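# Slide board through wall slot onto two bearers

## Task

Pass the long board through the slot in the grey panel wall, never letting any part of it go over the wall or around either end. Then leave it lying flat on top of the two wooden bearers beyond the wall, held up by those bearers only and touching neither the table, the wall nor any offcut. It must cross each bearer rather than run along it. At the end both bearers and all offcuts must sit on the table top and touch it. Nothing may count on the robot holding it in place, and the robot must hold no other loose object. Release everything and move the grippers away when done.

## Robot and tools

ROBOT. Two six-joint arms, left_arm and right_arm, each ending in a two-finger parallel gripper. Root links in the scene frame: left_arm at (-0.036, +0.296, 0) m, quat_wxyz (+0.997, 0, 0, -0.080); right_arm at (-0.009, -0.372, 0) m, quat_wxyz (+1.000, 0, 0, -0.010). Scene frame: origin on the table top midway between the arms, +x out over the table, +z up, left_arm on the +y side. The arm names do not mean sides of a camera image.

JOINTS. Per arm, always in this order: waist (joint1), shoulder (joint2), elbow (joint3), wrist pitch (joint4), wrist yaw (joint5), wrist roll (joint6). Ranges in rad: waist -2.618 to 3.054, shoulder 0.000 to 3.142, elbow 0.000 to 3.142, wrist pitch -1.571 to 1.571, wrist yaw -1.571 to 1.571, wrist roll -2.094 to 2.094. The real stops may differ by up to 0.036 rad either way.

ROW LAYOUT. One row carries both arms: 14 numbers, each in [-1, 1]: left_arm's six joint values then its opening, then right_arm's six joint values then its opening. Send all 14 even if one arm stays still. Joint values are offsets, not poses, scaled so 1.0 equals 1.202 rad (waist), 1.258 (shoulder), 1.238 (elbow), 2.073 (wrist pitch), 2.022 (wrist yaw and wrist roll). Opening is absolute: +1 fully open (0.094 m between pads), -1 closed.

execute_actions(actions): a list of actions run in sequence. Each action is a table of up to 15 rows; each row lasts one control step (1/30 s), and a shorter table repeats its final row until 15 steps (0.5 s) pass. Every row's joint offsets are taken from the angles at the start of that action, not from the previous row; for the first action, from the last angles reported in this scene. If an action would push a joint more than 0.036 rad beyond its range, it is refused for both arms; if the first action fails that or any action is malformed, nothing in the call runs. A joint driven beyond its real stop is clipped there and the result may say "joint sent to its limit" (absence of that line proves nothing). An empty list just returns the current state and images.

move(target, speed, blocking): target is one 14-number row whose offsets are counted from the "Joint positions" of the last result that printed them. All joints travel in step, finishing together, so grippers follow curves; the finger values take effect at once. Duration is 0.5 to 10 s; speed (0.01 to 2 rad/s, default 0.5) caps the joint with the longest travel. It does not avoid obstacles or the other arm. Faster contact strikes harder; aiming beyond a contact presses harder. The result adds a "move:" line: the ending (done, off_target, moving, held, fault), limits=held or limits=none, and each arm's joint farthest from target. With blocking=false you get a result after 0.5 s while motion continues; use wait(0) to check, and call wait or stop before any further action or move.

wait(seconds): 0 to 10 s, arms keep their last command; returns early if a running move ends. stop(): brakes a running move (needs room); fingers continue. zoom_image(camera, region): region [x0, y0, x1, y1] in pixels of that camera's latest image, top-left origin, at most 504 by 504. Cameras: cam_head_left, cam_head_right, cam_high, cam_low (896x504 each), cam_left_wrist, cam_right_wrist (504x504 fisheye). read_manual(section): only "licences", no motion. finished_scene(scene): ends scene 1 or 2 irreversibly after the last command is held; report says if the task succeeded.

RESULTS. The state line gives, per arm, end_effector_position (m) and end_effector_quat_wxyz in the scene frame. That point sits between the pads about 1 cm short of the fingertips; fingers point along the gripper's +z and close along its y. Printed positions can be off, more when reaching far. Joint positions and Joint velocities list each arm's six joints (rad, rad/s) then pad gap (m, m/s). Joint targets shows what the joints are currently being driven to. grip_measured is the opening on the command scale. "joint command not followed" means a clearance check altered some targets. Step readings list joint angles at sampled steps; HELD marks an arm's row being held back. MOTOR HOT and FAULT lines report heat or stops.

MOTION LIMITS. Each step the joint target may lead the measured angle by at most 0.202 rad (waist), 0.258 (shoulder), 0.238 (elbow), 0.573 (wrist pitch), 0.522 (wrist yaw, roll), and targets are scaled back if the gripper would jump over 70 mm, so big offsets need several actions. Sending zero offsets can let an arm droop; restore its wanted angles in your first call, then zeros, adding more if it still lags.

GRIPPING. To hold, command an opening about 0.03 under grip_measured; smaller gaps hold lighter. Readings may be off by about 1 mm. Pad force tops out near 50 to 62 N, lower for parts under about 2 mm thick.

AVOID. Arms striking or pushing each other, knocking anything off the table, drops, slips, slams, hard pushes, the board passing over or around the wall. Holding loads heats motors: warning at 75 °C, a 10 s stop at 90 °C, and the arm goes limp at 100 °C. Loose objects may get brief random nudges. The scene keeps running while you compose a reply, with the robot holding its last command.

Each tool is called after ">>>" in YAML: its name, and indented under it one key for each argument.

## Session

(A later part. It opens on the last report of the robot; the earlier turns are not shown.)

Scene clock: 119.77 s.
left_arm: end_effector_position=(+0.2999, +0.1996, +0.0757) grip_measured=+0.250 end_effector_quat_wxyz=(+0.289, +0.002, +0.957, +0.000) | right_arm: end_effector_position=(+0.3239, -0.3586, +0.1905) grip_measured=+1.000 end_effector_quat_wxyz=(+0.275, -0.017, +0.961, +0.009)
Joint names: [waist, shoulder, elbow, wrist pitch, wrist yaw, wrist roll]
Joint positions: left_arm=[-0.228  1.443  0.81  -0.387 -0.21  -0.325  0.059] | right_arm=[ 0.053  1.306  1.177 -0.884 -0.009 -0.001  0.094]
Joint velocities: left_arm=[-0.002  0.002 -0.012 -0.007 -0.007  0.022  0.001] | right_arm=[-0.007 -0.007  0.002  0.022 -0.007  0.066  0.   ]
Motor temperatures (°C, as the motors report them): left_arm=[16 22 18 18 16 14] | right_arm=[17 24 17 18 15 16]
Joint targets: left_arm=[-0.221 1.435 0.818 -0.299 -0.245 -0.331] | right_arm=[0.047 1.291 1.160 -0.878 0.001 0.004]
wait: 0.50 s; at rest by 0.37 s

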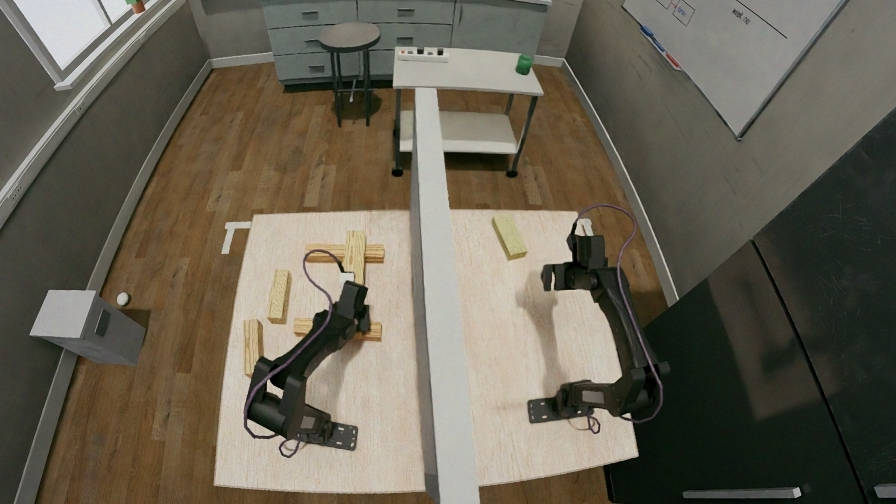

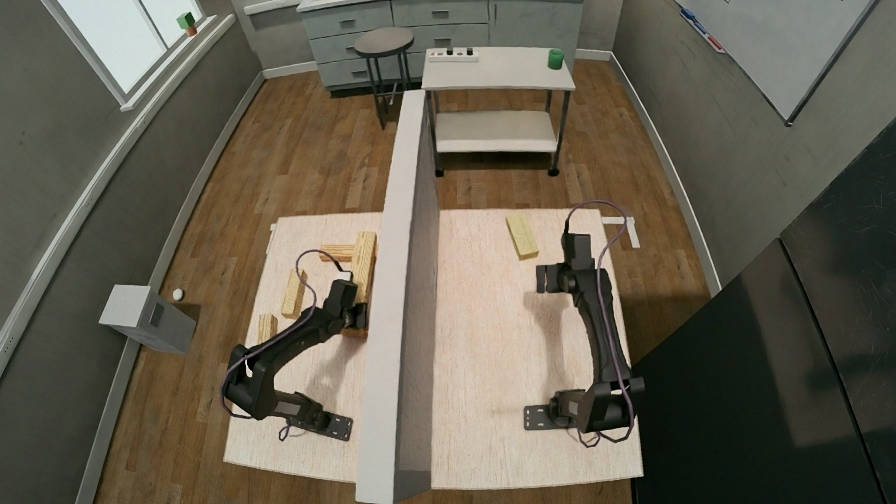

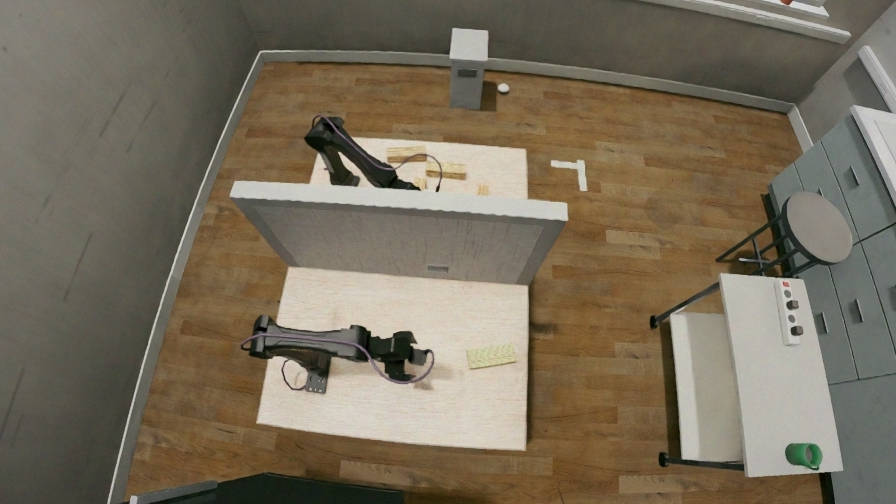

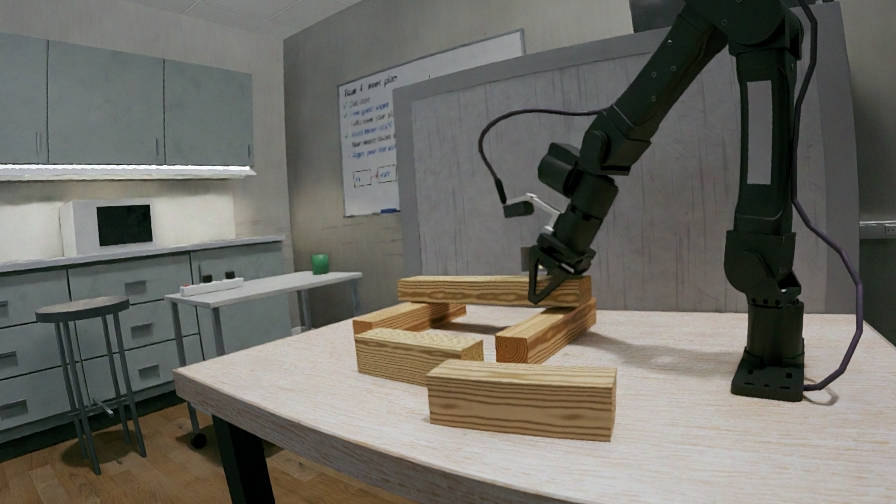

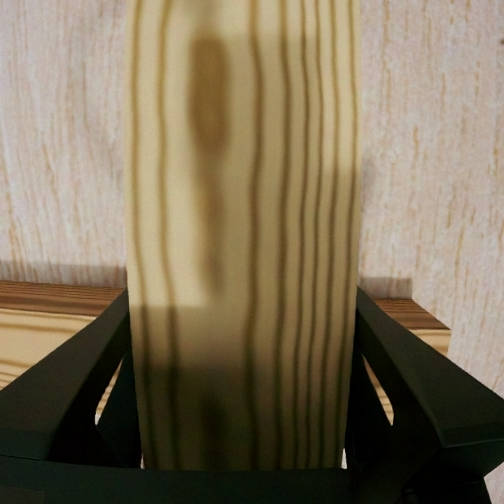

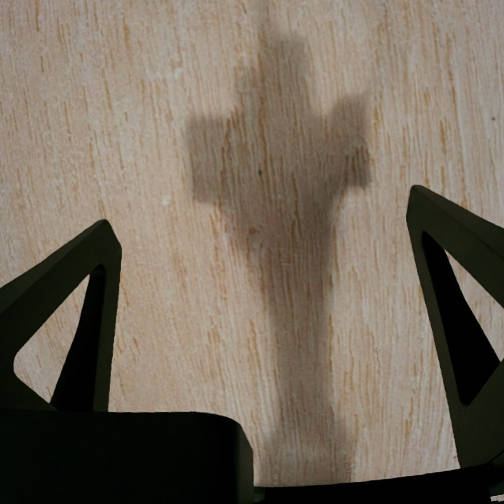

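>>> execute_actions:
  actions:
    - [[0.0058,-0.0064,0.0016,0.0441,-0.0173,-0.0030,0.05,-0.0050,-0.0119,-0.0137,0.0029,0.0049,0.0025,1],[0.0058,-0.0064,-0.0024,0.0458,-0.0173,-0.0030,0.05,-0.0050,-0.0119,-0.0137,0.0029,0.0049,0.0025,1],[0.0058,-0.0064,-0.0040,0.0474,-0.0173,-0.0030,0.05,-0.0050,-0.0119,-0.0137,0.0029,0.0049,0.0025,1],[0.0058,-0.0064,-0.0055,0.0491,-0.0173,-0.0030,0.05,-0.0050,-0.0119,-0.0137,0.0029,0.0049,0.0025,1],[0.0058,-0.0064,-0.0071,0.0507,-0.0173,-0.0030,0.05,-0.0050,-0.0119,-0.0137,0.0029,0.0049,0.0025,1],[0.0058,-0.0064,-0.0086,0.0523,-0.0173,-0.0030,0.05,-0.0050,-0.0119,-0.0137,0.0029,0.0049,0.0025,1],[0.0058,-0.0064,-0.0102,0.0540,-0.0173,-0.0030,0.05,-0.0050,-0.0119,-0.0137,0.0029,0.0049,0.0025,1],[0.0058,-0.0064,-0.0117,0.0556,-0.0173,-0.0030,0.05,-0.0050,-0.0119,-0.0137,0.0029,0.0049,0.0025,1],[0.0058,-0.0064,-0.0133,0.0573,-0.0173,-0.0030,0.05,-0.0050,-0.0119,-0.0137,0.0029,0.0049,0.0025,1],[0.0058,-0.0064,-0.0148,0.0589,-0.0173,-0.0030,0.05,-0.0050,-0.0119,-0.0137,0.0029,0.0049,0.0025,1],[0.0058,-0.0064,-0.0164,0.0589,-0.0173,-0.0030,0.05,-0.0050,-0.0119,-0.0137,0.0029,0.0049,0.0025,1],[0.0058,-0.0064,-0.0179,0.0589,-0.0173,-0.0030,0.05,-0.0050,-0.0119,-0.0137,0.0029,0.0049,0.0025,1],[0.0058,-0.0064,-0.0195,0.0589,-0.0173,-0.0030,0.05,-0.0050,-0.0119,-0.0137,0.0029,0.0049,0.0025,1],[0.0058,-0.0064,-0.0210,0.0589,-0.0173,-0.0030,0.05,-0.0050,-0.0119,-0.0137,0.0029,0.0049,0.0025,1],[0.0058,-0.0064,-0.0210,0.0589,-0.0173,-0.0030,0.05,-0.0050,-0.0119,-0.0137,0.0029,0.0049,0.0025,1]]

>>> wait:
  seconds: 0.5

>>> zoom_image:
  camera: "cam_low"
  region: [350, 240, 630, 360]

Scene clock: 122.60 s.
left_arm: end_effector_position=(+0.2998, +0.1997, +0.0715) grip_measured=+0.250 end_effector_quat_wxyz=(+0.294, +0.001, +0.956, -0.002) | right_arm: end_effector_position=(+0.3239, -0.3586, +0.1905) grip_measured=+1.000 end_effector_quat_wxyz=(+0.275, -0.017, +0.961, +0.009)
Joint names: [waist, shoulder, elbow, wrist pitch, wrist yaw, wrist roll]
Joint positions: left_arm=[-0.228  1.443  0.786 -0.351 -0.211 -0.326  0.059] | right_arm=[ 0.053  1.306  1.177 -0.884 -0.009 -0.001  0.094]
Joint velocities: left_arm=[ 0.012  0.002 -0.037  0.007 -0.022 -0.007  0.   ] | right_arm=[-0.007  0.002  0.002  0.095 -0.007 -0.022  0.   ]
Motor temperatures (°C, as the motors report them): left_arm=[16 21 18 19 16 14] | right_arm=[17 23 16 18 15 16]
Joint targets: left_arm=[-0.221 1.435 0.784 -0.264 -0.245 -0.331] | right_arm=[0.047 1.291 1.160 -0.878 0.001 0.004]
Step readings (joint positions):
0: left_arm=[-0.228 1.443 0.810 -0.387 -0.210 -0.325] | right_arm=[0.053 1.306 1.177 -0.884 -0.009 -0.001]
1: left_arm=[-0.228 1.443 0.810 -0.386 -0.210 -0.325] | right_arm=[0.053 1.306 1.177 -0.884 -0.009 -0.001]
2: left_arm=[-0.228 1.443 0.810 -0.386 -0.210 -0.325] | right_arm=[0.053 1.306 1.177 -0.884 -0.009 -0.001]
4: left_arm=[-0.228 1.443 0.810 -0.384 -0.210 -0.325] | right_arm=[0.053 1.306 1.177 -0.884 -0.009 -0.001]
8: left_arm=[-0.228 1.443 0.802 -0.368 -0.210 -0.325] | right_arm=[0.053 1.306 1.177 -0.884 -0.009 -0.001]
15: Joint positions above

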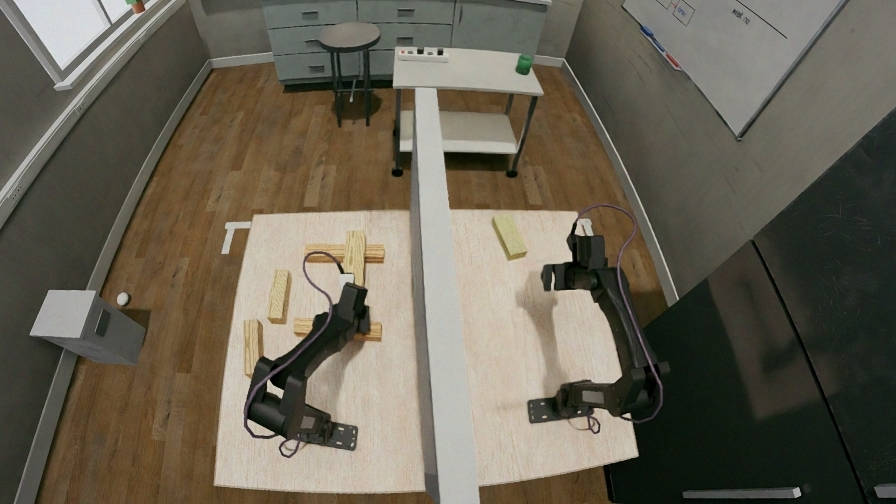

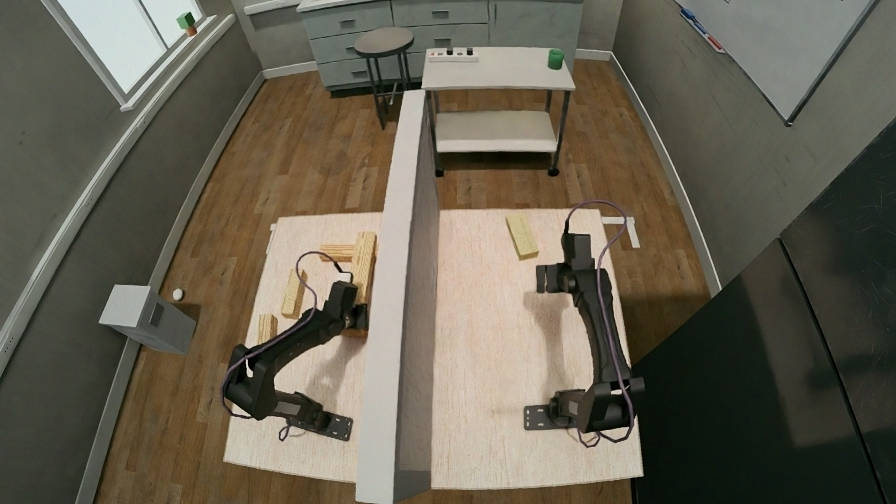

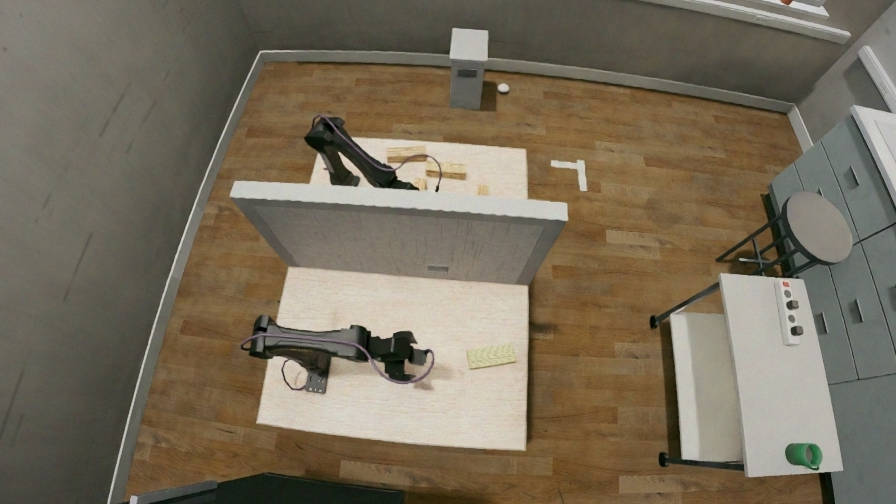

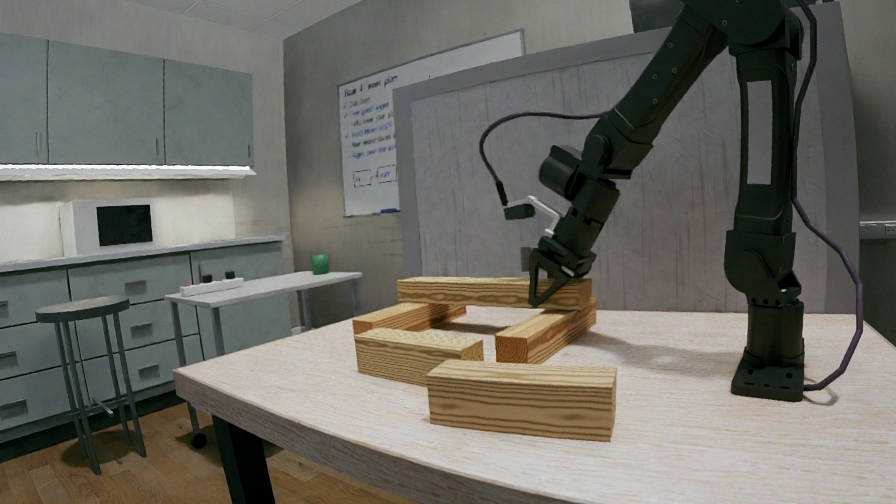

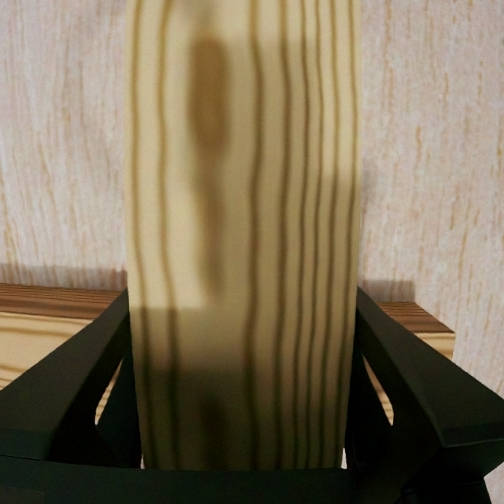

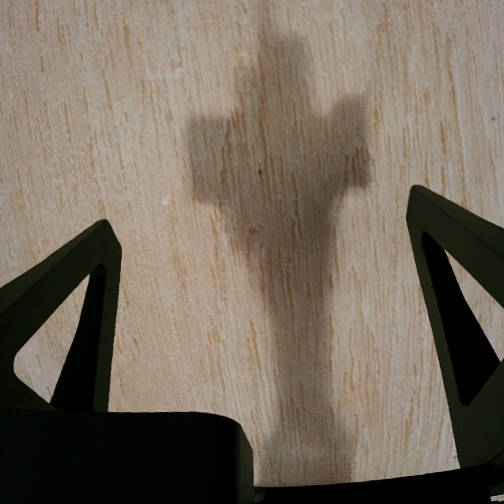

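Scene clock: 123.10 s.
left_arm: end_effector_position=(+0.2998, +0.1997, +0.0712) grip_measured=+0.250 end_effector_quat_wxyz=(+0.295, +0.001, +0.956, -0.002) | right_arm: end_effector_position=(+0.3239, -0.3586, +0.1905) grip_measured=+1.000 end_effector_quat_wxyz=(+0.275, -0.017, +0.961, +0.009)
Joint names: [waist, shoulder, elbow, wrist pitch, wrist yaw, wrist roll]
Joint positions: left_arm=[-0.228  1.443  0.784 -0.348 -0.211 -0.326  0.059] | right_arm=[ 0.053  1.306  1.177 -0.884 -0.009 -0.001  0.094]
Joint velocities: left_arm=[-0.002  0.002 -0.002  0.037  0.007  0.066 -0.001] | right_arm=[ 0.007 -0.012 -0.012  0.007 -0.007 -0.066  0.   ]
Motor temperatures (°C, as the motors report them): left_arm=[16 21 18 19 16 14] | right_arm=[17 23 16 18 15 16]
Joint targets: left_arm=[-0.221 1.435 0.784 -0.264 -0.245 -0.331] | right_arm=[0.047 1.291 1.160 -0.878 0.001 0.004]
wait: 0.50 s; at rest by 0.23 s

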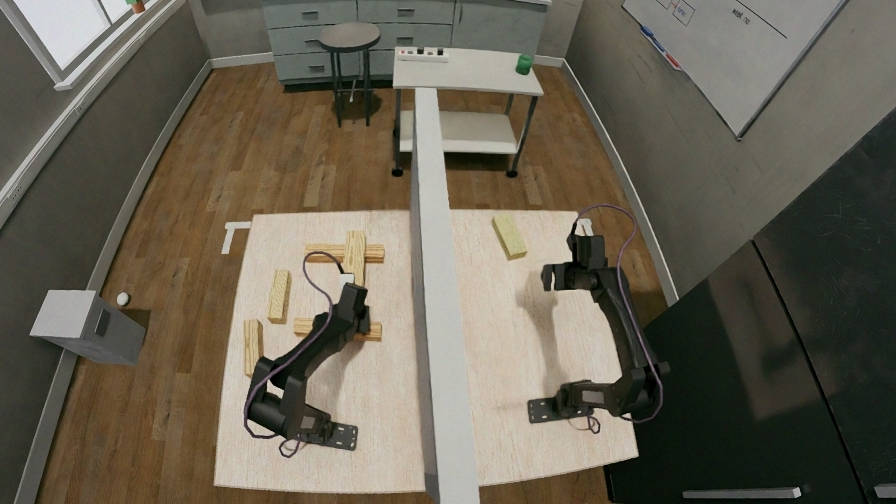

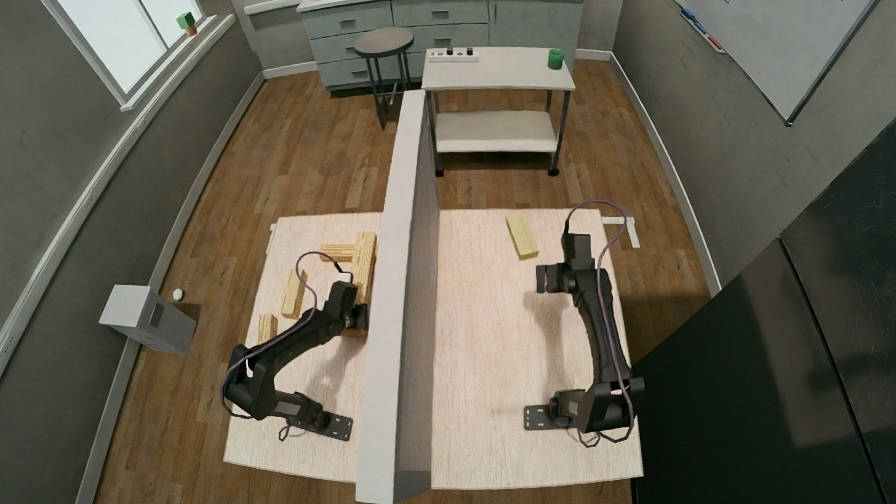

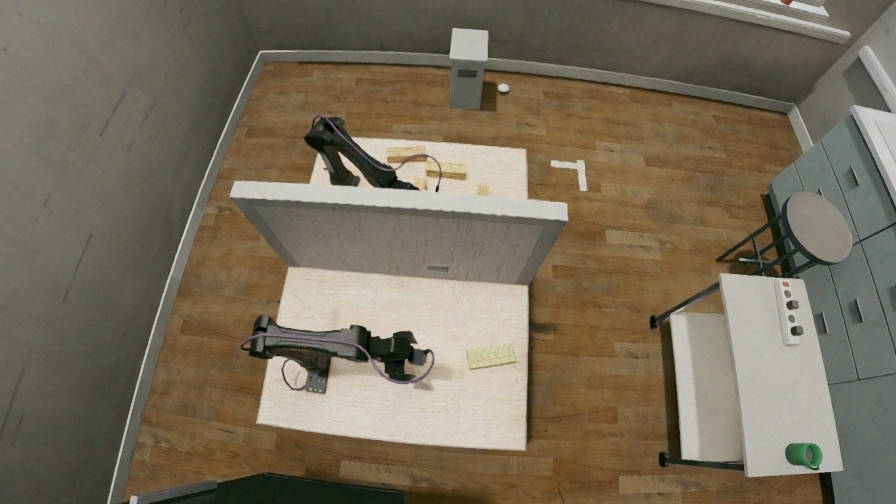

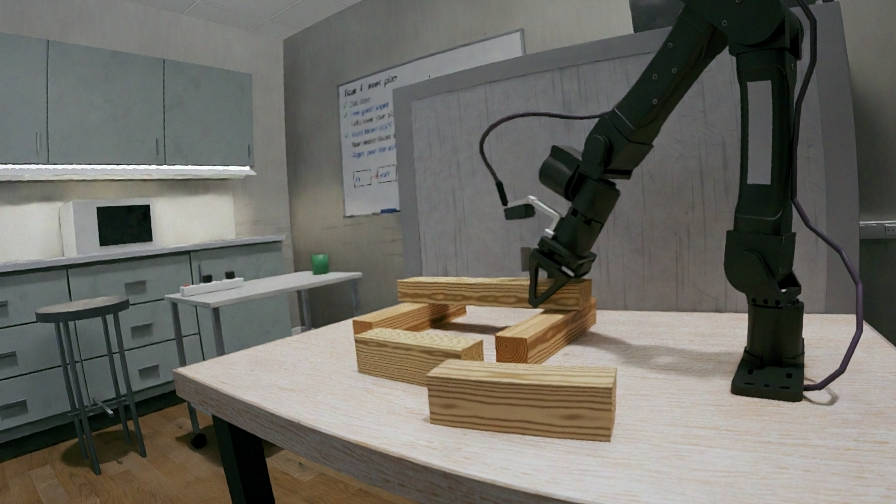

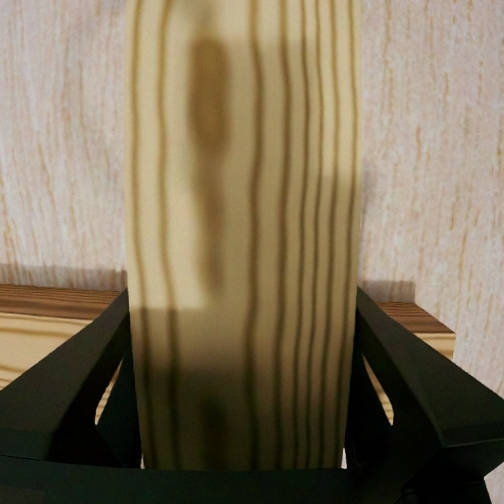

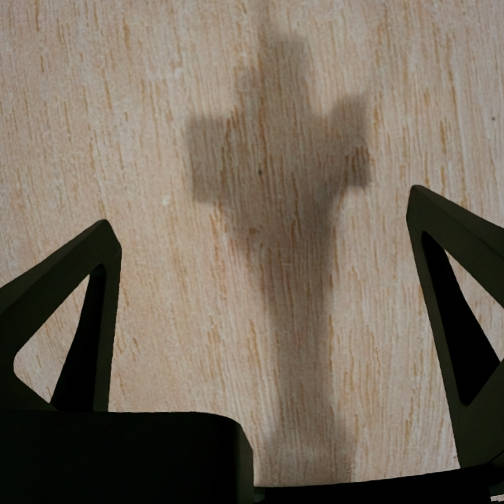

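Region (350, 240, 630, 360) of cam_low's 896x504 image, scaled by 1.800, with more detail than that image has; it fills the top 216 rows of this view, and the rest is white.

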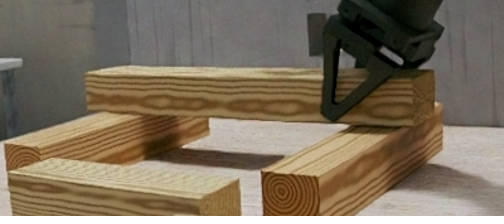

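>>> zoom_image:
  camera: "cam_low"
  region: [500, 260, 620, 340]

>>> zoom_image:
  camera: "cam_low"
  region: [380, 260, 500, 340]

Region (500, 260, 620, 340) of cam_low's 896x504 image, scaled by 4.200, with more detail than that image has.

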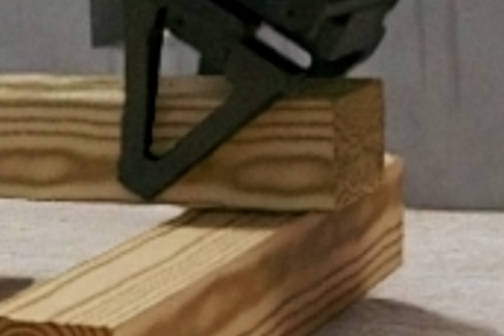

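Region (380, 260, 500, 340) of cam_low's 896x504 image, scaled by 4.200, with more detail than that image has.

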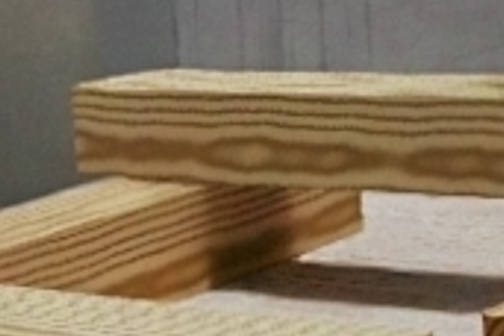

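>>> execute_actions:
  actions:
    - [[0.0058,-0.0064,-0.0040,0.0405,-0.0168,-0.0025,0.05,-0.0050,-0.0119,-0.0137,0.0029,0.0049,0.0025,1],[0.0058,-0.0064,-0.0070,0.0405,-0.0168,-0.0025,0.05,-0.0050,-0.0119,-0.0137,0.0029,0.0049,0.0025,1],[0.0058,-0.0064,-0.0095,0.0405,-0.0168,-0.0025,0.05,-0.0050,-0.0119,-0.0137,0.0029,0.0049,0.0025,1],[0.0058,-0.0064,-0.0120,0.0405,-0.0168,-0.0025,0.05,-0.0050,-0.0119,-0.0137,0.0029,0.0049,0.0025,1],[0.0058,-0.0064,-0.0145,0.0405,-0.0168,-0.0025,0.05,-0.0050,-0.0119,-0.0137,0.0029,0.0049,0.0025,1],[0.0058,-0.0064,-0.0170,0.0405,-0.0168,-0.0025,0.05,-0.0050,-0.0119,-0.0137,0.0029,0.0049,0.0025,1],[0.0058,-0.0064,-0.0195,0.0405,-0.0168,-0.0025,0.05,-0.0050,-0.0119,-0.0137,0.0029,0.0049,0.0025,1],[0.0058,-0.0064,-0.0220,0.0405,-0.0168,-0.0025,0.05,-0.0050,-0.0119,-0.0137,0.0029,0.0049,0.0025,1],[0.0058,-0.0064,-0.0245,0.0405,-0.0168,-0.0025,0.05,-0.0050,-0.0119,-0.0137,0.0029,0.0049,0.0025,1],[0.0058,-0.0064,-0.0270,0.0405,-0.0168,-0.0025,0.05,-0.0050,-0.0119,-0.0137,0.0029,0.0049,0.0025,1],[0.0058,-0.0064,-0.0295,0.0405,-0.0168,-0.0025,0.05,-0.0050,-0.0119,-0.0137,0.0029,0.0049,0.0025,1],[0.0058,-0.0064,-0.0320,0.0405,-0.0168,-0.0025,0.05,-0.0050,-0.0119,-0.0137,0.0029,0.0049,0.0025,1],[0.0058,-0.0064,-0.0345,0.0405,-0.0168,-0.0025,0.05,-0.0050,-0.0119,-0.0137,0.0029,0.0049,0.0025,1],[0.0058,-0.0064,-0.0363,0.0405,-0.0168,-0.0025,0.05,-0.0050,-0.0119,-0.0137,0.0029,0.0049,0.0025,1],[0.0058,-0.0064,-0.0363,0.0405,-0.0168,-0.0025,0.05,-0.0050,-0.0119,-0.0137,0.0029,0.0049,0.0025,1]]

>>> wait:
  seconds: 0.4

>>> zoom_image:
  camera: "cam_low"
  region: [500, 260, 620, 340]

Scene clock: 124.40 s.
left_arm: end_effector_position=(+0.3012, +0.1993, +0.0694) grip_measured=+0.250 end_effector_quat_wxyz=(+0.302, -0.001, +0.953, -0.005) | right_arm: end_effector_position=(+0.3239, -0.3586, +0.1905) grip_measured=+1.000 end_effector_quat_wxyz=(+0.275, -0.017, +0.961, +0.009)
Joint names: [waist, shoulder, elbow, wrist pitch, wrist yaw, wrist roll]
Joint positions: left_arm=[-0.228  1.443  0.767 -0.316 -0.212 -0.328  0.059] | right_arm=[ 0.053  1.306  1.177 -0.884 -0.009 -0.001  0.094]
Joint velocities: left_arm=[ 0.012 -0.012 -0.027  0.037  0.022  0.022  0.   ] | right_arm=[-0.027 -0.012 -0.022  0.037  0.022 -0.066  0.   ]
Motor temperatures (°C, as the motors report them): left_arm=[16 21 18 19 16 14] | right_arm=[17 23 16 18 15 16]
Joint targets: left_arm=[-0.221 1.435 0.739 -0.264 -0.245 -0.331] | right_arm=[0.047 1.291 1.160 -0.878 0.001 0.004]
Step readings (joint positions):
0: left_arm=[-0.228 1.443 0.784 -0.348 -0.211 -0.326] | right_arm=[0.053 1.306 1.177 -0.884 -0.009 -0.001]
1: left_arm=[-0.228 1.443 0.784 -0.348 -0.211 -0.326] | right_arm=[0.053 1.306 1.177 -0.884 -0.009 -0.001]
2: left_arm=[-0.228 1.443 0.784 -0.348 -0.211 -0.326] | right_arm=[0.053 1.306 1.177 -0.884 -0.009 -0.001]
4: left_arm=[-0.228 1.443 0.780 -0.343 -0.211 -0.326] | right_arm=[0.053 1.306 1.177 -0.884 -0.009 -0.001]
8: left_arm=[-0.228 1.443 0.775 -0.335 -0.211 -0.326] | right_arm=[0.053 1.306 1.177 -0.884 -0.009 -0.001]
15: Joint positions above

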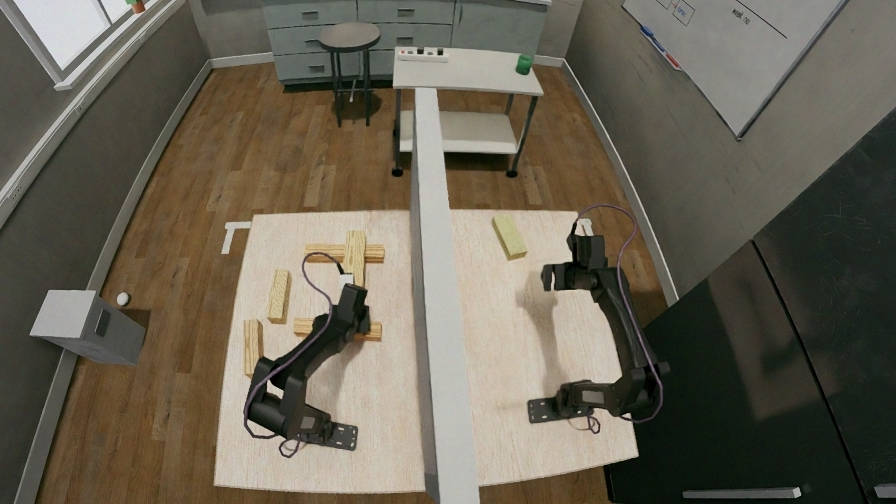

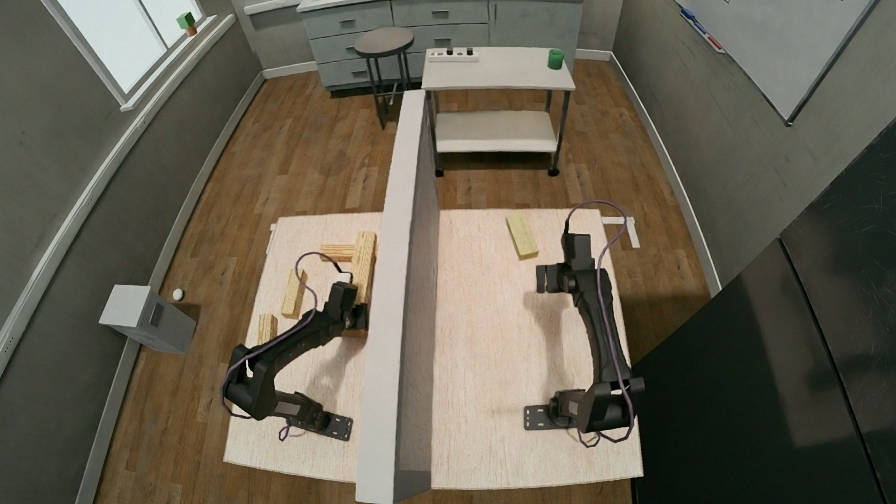

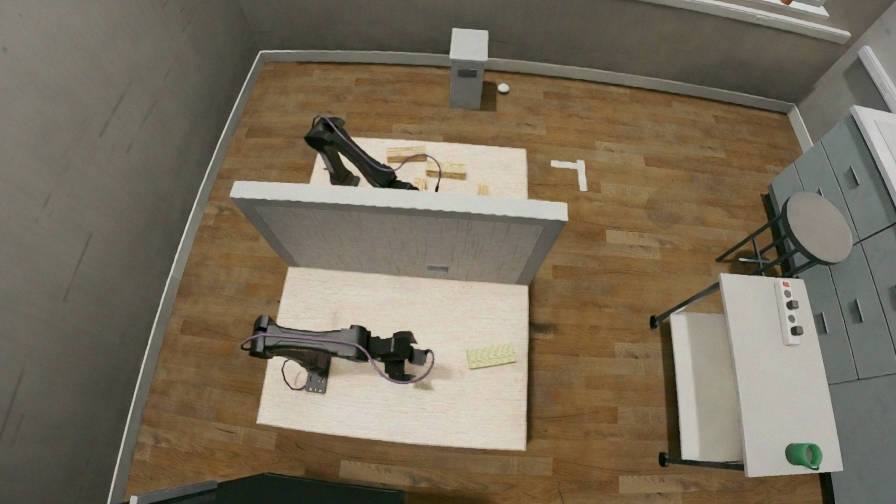

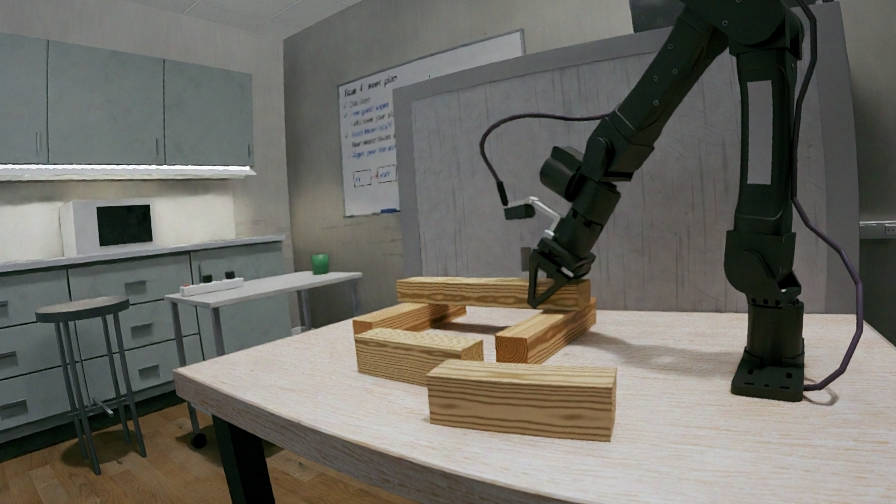

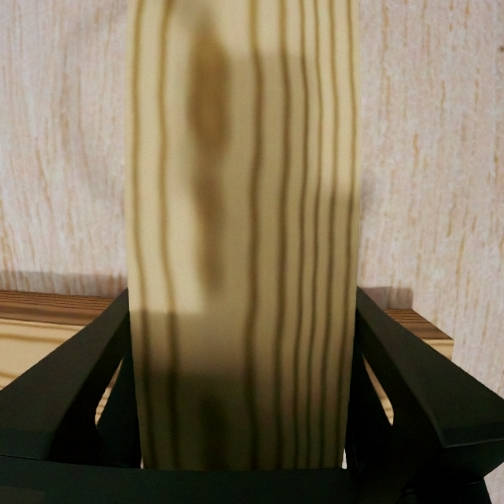

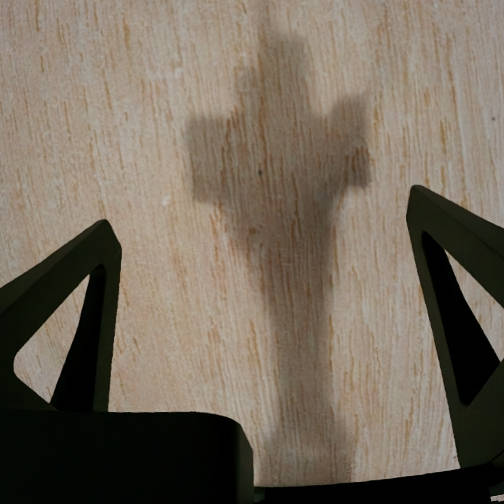

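Scene clock: 124.80 s.
left_arm: end_effector_position=(+0.3018, +0.1991, +0.0694) grip_measured=+0.250 end_effector_quat_wxyz=(+0.303, -0.002, +0.953, -0.006) | right_arm: end_effector_position=(+0.3239, -0.3586, +0.1905) grip_measured=+1.000 end_effector_quat_wxyz=(+0.275, -0.017, +0.961, +0.009)
Joint names: [waist, shoulder, elbow, wrist pitch, wrist yaw, wrist roll]
Joint positions: left_arm=[-0.228  1.443  0.764 -0.309 -0.212 -0.328  0.059] | right_arm=[ 0.053  1.306  1.177 -0.884 -0.009 -0.001  0.094]
Joint velocities: left_arm=[-0.022  0.007 -0.022 -0.037  0.022  0.051 -0.001] | right_arm=[ 0.002 -0.007  0.002 -0.022 -0.037  0.022  0.   ]
Motor temperatures (°C, as the motors report them): left_arm=[16 21 18 19 16 14] | right_arm=[17 23 16 18 15 16]
Joint targets: left_arm=[-0.221 1.435 0.739 -0.264 -0.245 -0.331] | right_arm=[0.047 1.291 1.160 -0.878 0.001 0.004]
wait: 0.40 s; at rest by 0.33 s

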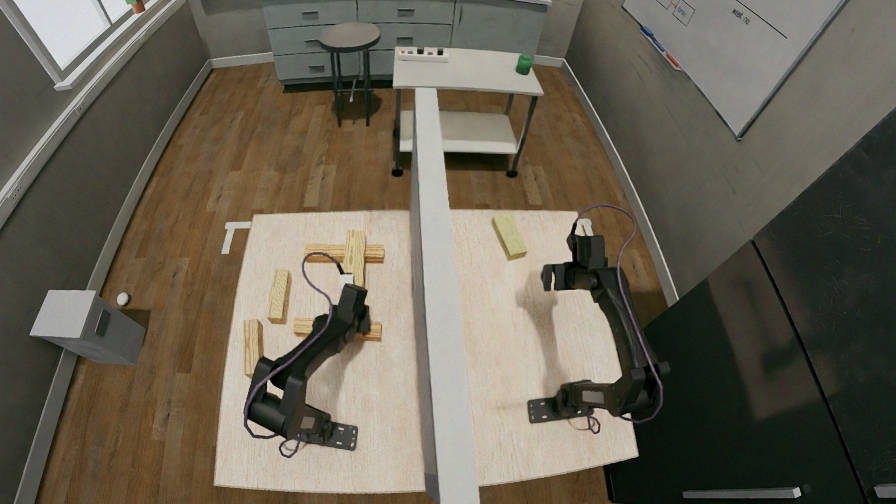

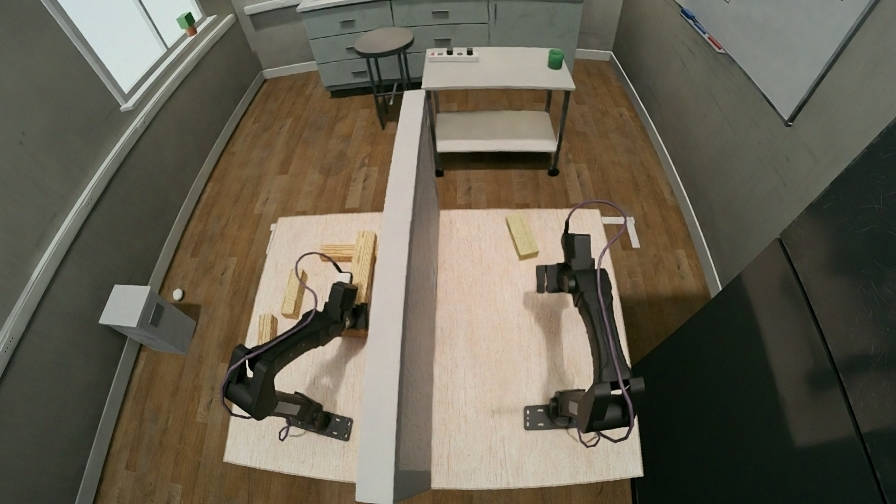

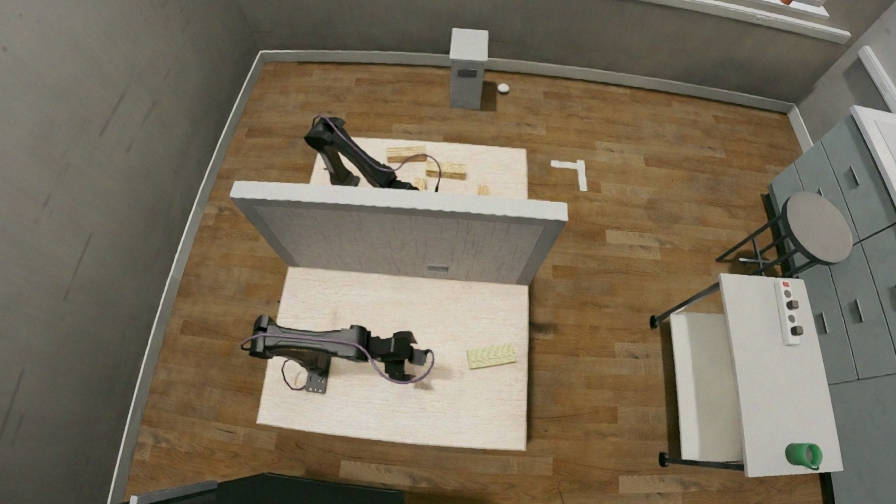

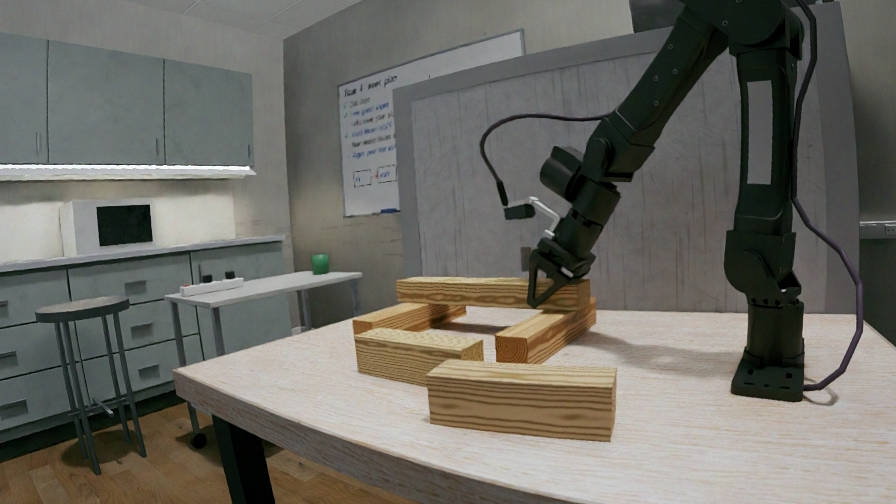

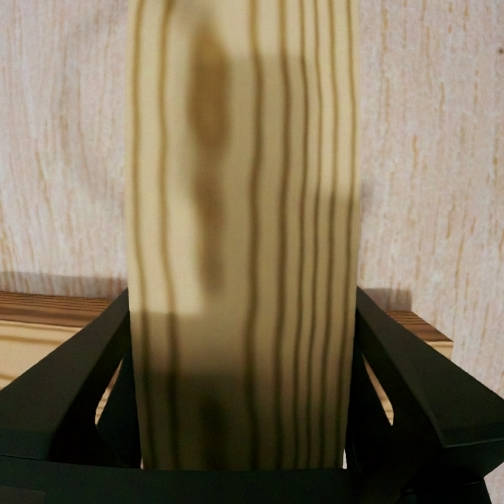

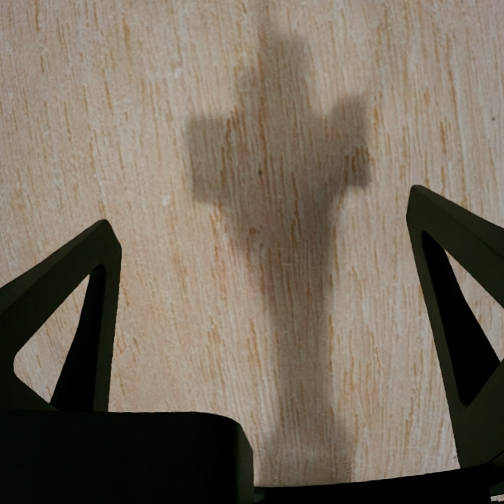

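Region (500, 260, 620, 340) of cam_low's 896x504 image, scaled by 4.200, with more detail than that image has.

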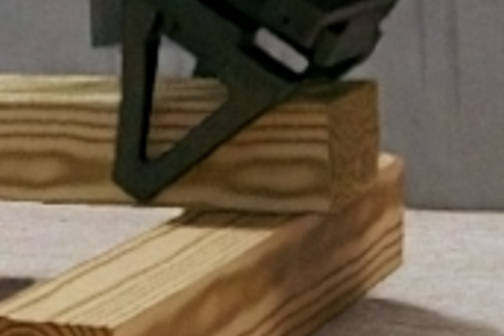

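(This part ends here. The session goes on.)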